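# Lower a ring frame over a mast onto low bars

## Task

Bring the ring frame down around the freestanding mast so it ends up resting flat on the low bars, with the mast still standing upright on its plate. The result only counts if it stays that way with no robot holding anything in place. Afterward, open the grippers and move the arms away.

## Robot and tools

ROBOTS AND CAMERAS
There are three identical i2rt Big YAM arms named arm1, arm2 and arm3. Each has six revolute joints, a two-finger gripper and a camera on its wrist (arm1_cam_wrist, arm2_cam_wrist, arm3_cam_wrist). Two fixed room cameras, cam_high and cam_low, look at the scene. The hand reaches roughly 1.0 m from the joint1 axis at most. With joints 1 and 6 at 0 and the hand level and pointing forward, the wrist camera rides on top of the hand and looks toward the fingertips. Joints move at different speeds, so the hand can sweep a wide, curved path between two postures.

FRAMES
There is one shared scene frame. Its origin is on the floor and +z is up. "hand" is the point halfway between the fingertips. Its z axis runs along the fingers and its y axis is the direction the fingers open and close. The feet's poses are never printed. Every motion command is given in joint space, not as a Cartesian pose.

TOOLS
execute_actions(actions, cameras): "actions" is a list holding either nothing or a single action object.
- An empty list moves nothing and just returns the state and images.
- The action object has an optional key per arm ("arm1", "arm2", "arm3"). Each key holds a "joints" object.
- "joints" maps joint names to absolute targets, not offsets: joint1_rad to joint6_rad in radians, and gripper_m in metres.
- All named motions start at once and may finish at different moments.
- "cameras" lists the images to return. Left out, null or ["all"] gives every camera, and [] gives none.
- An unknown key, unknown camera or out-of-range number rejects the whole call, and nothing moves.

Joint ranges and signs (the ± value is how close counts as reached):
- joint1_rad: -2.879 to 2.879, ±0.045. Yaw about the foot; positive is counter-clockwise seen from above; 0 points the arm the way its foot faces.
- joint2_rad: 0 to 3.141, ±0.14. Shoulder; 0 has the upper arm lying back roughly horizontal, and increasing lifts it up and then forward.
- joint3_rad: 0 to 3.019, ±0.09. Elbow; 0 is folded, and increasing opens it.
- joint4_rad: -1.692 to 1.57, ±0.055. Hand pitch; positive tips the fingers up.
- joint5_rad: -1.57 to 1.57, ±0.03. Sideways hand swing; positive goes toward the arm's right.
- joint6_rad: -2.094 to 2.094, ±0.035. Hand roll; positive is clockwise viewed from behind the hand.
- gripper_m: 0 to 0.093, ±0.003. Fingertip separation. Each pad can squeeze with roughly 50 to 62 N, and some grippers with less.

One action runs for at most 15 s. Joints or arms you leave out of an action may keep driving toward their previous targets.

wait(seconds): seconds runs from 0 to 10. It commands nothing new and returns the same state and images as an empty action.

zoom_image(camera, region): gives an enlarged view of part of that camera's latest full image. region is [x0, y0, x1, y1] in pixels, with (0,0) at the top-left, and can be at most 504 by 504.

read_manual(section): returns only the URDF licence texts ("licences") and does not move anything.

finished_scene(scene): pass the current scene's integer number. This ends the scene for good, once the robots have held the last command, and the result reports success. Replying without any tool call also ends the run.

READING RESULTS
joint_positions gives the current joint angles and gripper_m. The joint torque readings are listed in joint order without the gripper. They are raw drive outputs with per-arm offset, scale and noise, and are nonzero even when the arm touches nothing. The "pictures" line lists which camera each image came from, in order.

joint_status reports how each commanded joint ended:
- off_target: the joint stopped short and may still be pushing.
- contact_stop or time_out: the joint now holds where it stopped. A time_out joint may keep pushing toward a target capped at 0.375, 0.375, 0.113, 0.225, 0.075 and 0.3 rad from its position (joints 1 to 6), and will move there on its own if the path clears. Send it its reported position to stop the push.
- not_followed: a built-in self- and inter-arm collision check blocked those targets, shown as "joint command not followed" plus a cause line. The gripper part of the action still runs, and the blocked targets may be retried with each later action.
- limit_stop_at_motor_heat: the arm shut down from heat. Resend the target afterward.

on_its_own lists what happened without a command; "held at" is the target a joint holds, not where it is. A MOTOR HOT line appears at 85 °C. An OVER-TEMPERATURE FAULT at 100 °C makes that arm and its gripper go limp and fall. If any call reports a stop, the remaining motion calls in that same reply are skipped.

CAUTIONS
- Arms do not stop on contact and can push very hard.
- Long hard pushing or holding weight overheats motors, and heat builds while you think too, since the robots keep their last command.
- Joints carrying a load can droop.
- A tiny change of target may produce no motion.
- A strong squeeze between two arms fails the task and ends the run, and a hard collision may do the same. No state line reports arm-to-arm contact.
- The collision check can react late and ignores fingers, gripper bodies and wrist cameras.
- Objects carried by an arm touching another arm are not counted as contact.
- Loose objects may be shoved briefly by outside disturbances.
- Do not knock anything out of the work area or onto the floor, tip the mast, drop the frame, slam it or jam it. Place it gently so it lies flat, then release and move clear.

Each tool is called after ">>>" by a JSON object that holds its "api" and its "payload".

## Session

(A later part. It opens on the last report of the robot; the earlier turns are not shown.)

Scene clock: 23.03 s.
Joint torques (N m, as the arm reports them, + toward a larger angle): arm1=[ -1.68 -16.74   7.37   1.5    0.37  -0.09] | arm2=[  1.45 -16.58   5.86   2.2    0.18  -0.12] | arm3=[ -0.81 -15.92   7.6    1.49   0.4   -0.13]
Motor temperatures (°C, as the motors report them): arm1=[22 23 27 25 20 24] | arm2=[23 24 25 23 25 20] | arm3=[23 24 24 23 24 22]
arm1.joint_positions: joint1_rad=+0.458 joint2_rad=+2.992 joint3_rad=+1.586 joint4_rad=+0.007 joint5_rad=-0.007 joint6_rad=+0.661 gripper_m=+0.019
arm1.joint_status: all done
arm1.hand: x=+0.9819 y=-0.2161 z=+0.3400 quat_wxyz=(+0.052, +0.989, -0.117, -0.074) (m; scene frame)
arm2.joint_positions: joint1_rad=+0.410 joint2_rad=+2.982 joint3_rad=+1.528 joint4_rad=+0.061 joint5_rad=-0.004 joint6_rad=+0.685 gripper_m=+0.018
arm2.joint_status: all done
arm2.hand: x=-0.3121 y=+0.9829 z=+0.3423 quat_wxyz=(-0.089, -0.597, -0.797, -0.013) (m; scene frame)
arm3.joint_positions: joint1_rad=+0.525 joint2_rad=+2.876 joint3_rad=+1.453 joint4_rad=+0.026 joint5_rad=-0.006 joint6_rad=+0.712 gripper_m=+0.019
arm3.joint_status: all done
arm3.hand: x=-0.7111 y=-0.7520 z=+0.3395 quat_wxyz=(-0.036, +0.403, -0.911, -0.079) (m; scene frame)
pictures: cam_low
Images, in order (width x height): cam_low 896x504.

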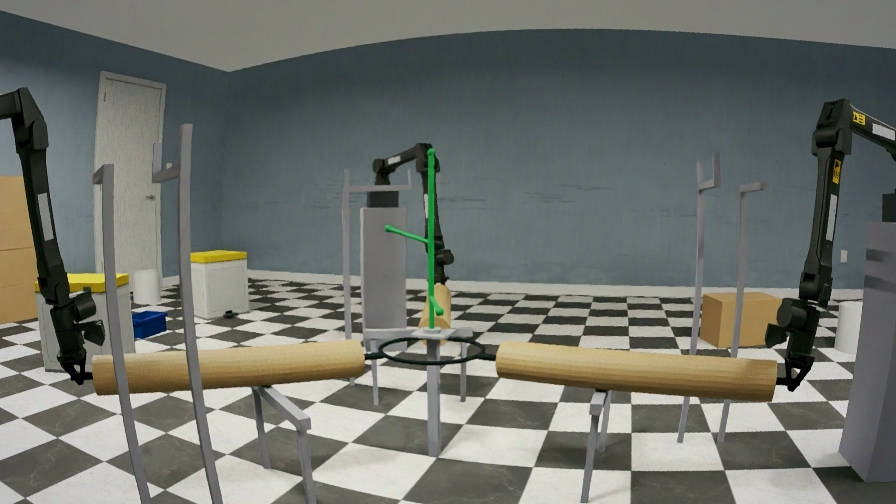

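Seated. Release.

>>> {"api": "execute_actions", "payload": {"actions": [{"arm1":{"joints":{"joint2_rad":2.995,"joint3_rad":1.595,"gripper_m":0.09}},"arm2":{"joints":{"joint2_rad":2.985,"joint3_rad":1.535,"gripper_m":0.09}},"arm3":{"joints":{"joint2_rad":2.878,"joint3_rad":1.46,"gripper_m":0.09}}}], "cameras": ["cam_low"]}}

>>> {"api": "execute_actions", "payload": {"actions": [{"arm1":{"joints":{"joint2_rad":2.70,"joint3_rad":1.31}},"arm2":{"joints":{"joint2_rad":2.69,"joint3_rad":1.25}},"arm3":{"joints":{"joint2_rad":2.59,"joint3_rad":1.19}}}], "cameras": ["cam_low"]}}

>>> {"api": "execute_actions", "payload": {"actions": [{"arm1":{"joints":{"joint1_rad":0.76,"joint2_rad":2.25,"joint3_rad":1.05}},"arm2":{"joints":{"joint1_rad":0.71,"joint2_rad":2.25,"joint3_rad":1.0}},"arm3":{"joints":{"joint1_rad":0.82,"joint2_rad":2.2,"joint3_rad":0.97}}}], "cameras": ["cam_low","cam_high"]}}

Scene clock: 23.93 s.
Joint torques (N m, as the arm reports them, + toward a larger angle): arm1=[ -1.65 -17.5    2.77   1.05   0.19   0.03] | arm2=[  1.86 -17.68   1.69   1.62   0.11  -0.11] | arm3=[ -0.62 -15.98   3.29   1.08   0.29  -0.12]
Motor temperatures (°C, as the motors report them): arm1=[22 23 27 25 20 24] | arm2=[23 24 25 23 25 20] | arm3=[23 24 24 23 24 22]
arm1.joint_positions: joint1_rad=+0.458 joint2_rad=+2.992 joint3_rad=+1.588 joint4_rad=+0.021 joint5_rad=-0.003 joint6_rad=+0.648 gripper_m=+0.090
arm1.joint_status: all done
arm1.hand: x=+0.9774 y=-0.2171 z=+0.3408 quat_wxyz=(+0.054, +0.989, -0.111, -0.082) (m; scene frame)
arm2.joint_positions: joint1_rad=+0.409 joint2_rad=+2.983 joint3_rad=+1.529 joint4_rad=+0.076 joint5_rad=-0.002 joint6_rad=+0.685 gripper_m=+0.090
arm2.joint_status: all done
arm2.hand: x=-0.3095 y=+0.9798 z=+0.3427 quat_wxyz=(-0.097, -0.597, -0.796, -0.012) (m; scene frame)
arm3.joint_positions: joint1_rad=+0.518 joint2_rad=+2.875 joint3_rad=+1.453 joint4_rad=+0.033 joint5_rad=-0.003 joint6_rad=+0.708 gripper_m=+0.090
arm3.joint_status: all done
arm3.hand: x=-0.7069 y=-0.7494 z=+0.3405 quat_wxyz=(-0.039, +0.401, -0.911, -0.083) (m; scene frame)
pictures: cam_low
Images, in order (width x height): cam_low 896x504.

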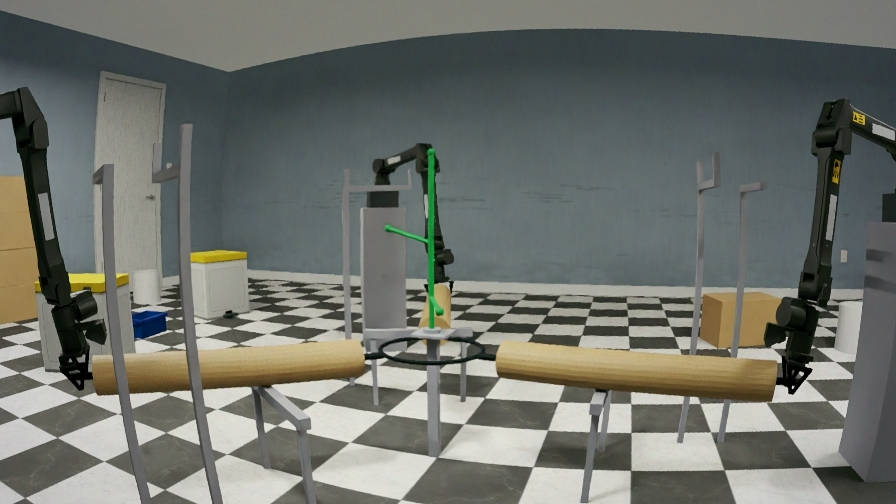

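Scene clock: 25.20 s.
Joint torques (N m, as the arm reports them, + toward a larger angle): arm1=[ -2.74 -16.66   2.27   0.87   0.15   0.09] | arm2=[  1.56 -16.2    1.63   1.33   0.1   -0.11] | arm3=[ -0.84 -14.31   2.81   0.94   0.27  -0.07]
Motor temperatures (°C, as the motors report them): arm1=[22 23 27 25 20 24] | arm2=[23 24 25 23 25 20] | arm3=[23 24 24 23 24 22]
arm1.joint_positions: joint1_rad=+0.458 joint2_rad=+2.692 joint3_rad=+1.315 joint4_rad=+0.029 joint5_rad=-0.003 joint6_rad=+0.647 gripper_m=+0.090
arm1.joint_status: all done
arm1.hand: x=+0.9737 y=-0.2180 z=+0.4587 quat_wxyz=(+0.063, +0.987, -0.110, -0.097) (m; scene frame)
arm2.joint_positions: joint1_rad=+0.409 joint2_rad=+2.679 joint3_rad=+1.251 joint4_rad=+0.084 joint5_rad=-0.002 joint6_rad=+0.685 gripper_m=+0.090
arm2.joint_status: all done
arm2.hand: x=-0.3085 y=+0.9771 z=+0.4612 quat_wxyz=(-0.113, -0.596, -0.795, -0.013) (m; scene frame)
arm3.joint_positions: joint1_rad=+0.518 joint2_rad=+2.568 joint3_rad=+1.198 joint4_rad=+0.040 joint5_rad=-0.003 joint6_rad=+0.707 gripper_m=+0.090
arm3.joint_status: all done
arm3.hand: x=-0.7070 y=-0.7447 z=+0.4608 quat_wxyz=(-0.052, +0.400, -0.908, -0.108) (m; scene frame)
pictures: cam_low
Images, in order (width x height): cam_low 896x504.

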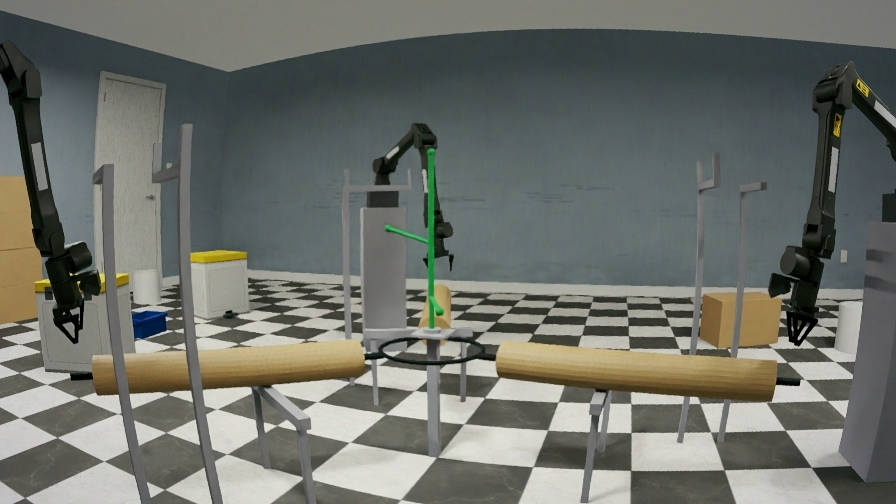

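Scene clock: 26.57 s.
Joint torques (N m, as the arm reports them, + toward a larger angle): arm1=[ -1.81 -14.47   4.68   1.31   0.16   0.05] | arm2=[  1.87 -14.38   3.49   1.57   0.06  -0.12] | arm3=[ -0.95 -13.5    4.89   1.47   0.15  -0.11]
Motor temperatures (°C, as the motors report them): arm1=[22 23 27 25 20 24] | arm2=[23 24 25 23 25 20] | arm3=[23 24 24 23 24 22]
arm1.joint_positions: joint1_rad=+0.764 joint2_rad=+2.228 joint3_rad=+1.052 joint4_rad=+0.032 joint5_rad=-0.001 joint6_rad=+0.645 gripper_m=+0.090
arm1.joint_status: all done
arm1.hand: x=+1.0348 y=-0.3724 z=+0.6530 quat_wxyz=(+0.140, +0.975, +0.041, -0.166) (m; scene frame)
arm2.joint_positions: joint1_rad=+0.711 joint2_rad=+2.234 joint3_rad=+1.000 joint4_rad=+0.086 joint5_rad=-0.001 joint6_rad=+0.685 gripper_m=+0.090
arm2.joint_status: all done
arm2.hand: x=-0.2115 y=+1.1004 z=+0.6447 quat_wxyz=(-0.207, -0.462, -0.861, -0.048) (m; scene frame)
arm3.joint_positions: joint1_rad=+0.818 joint2_rad=+2.184 joint3_rad=+0.974 joint4_rad=+0.042 joint5_rad=+0.000 joint6_rad=+0.705 gripper_m=+0.090
arm3.joint_status: all done
arm3.hand: x=-0.8626 y=-0.7474 z=+0.6123 quat_wxyz=(-0.060, +0.525, -0.827, -0.191) (m; scene frame)
pictures: cam_high, cam_low
Images, in order (width x height): cam_high 896x504, cam_low 896x504.

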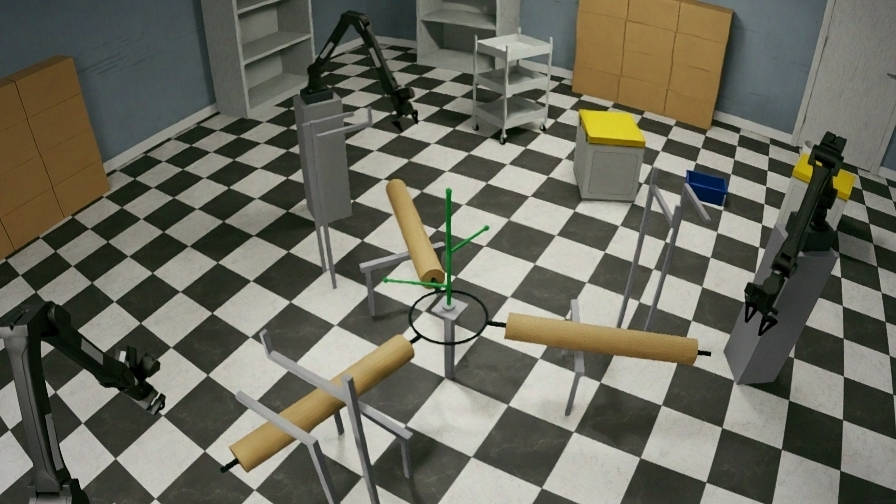

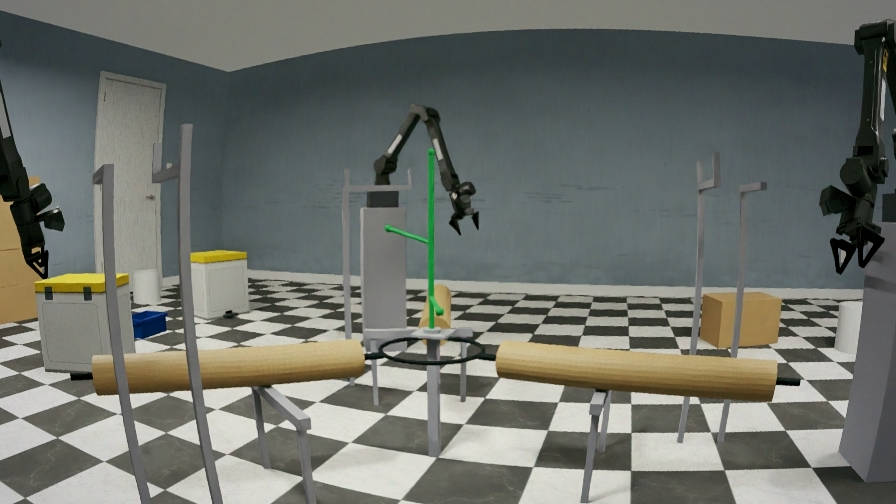

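>>> {"api": "finished_scene", "payload": {"scene": 2}}

The scene is finished: the task was done.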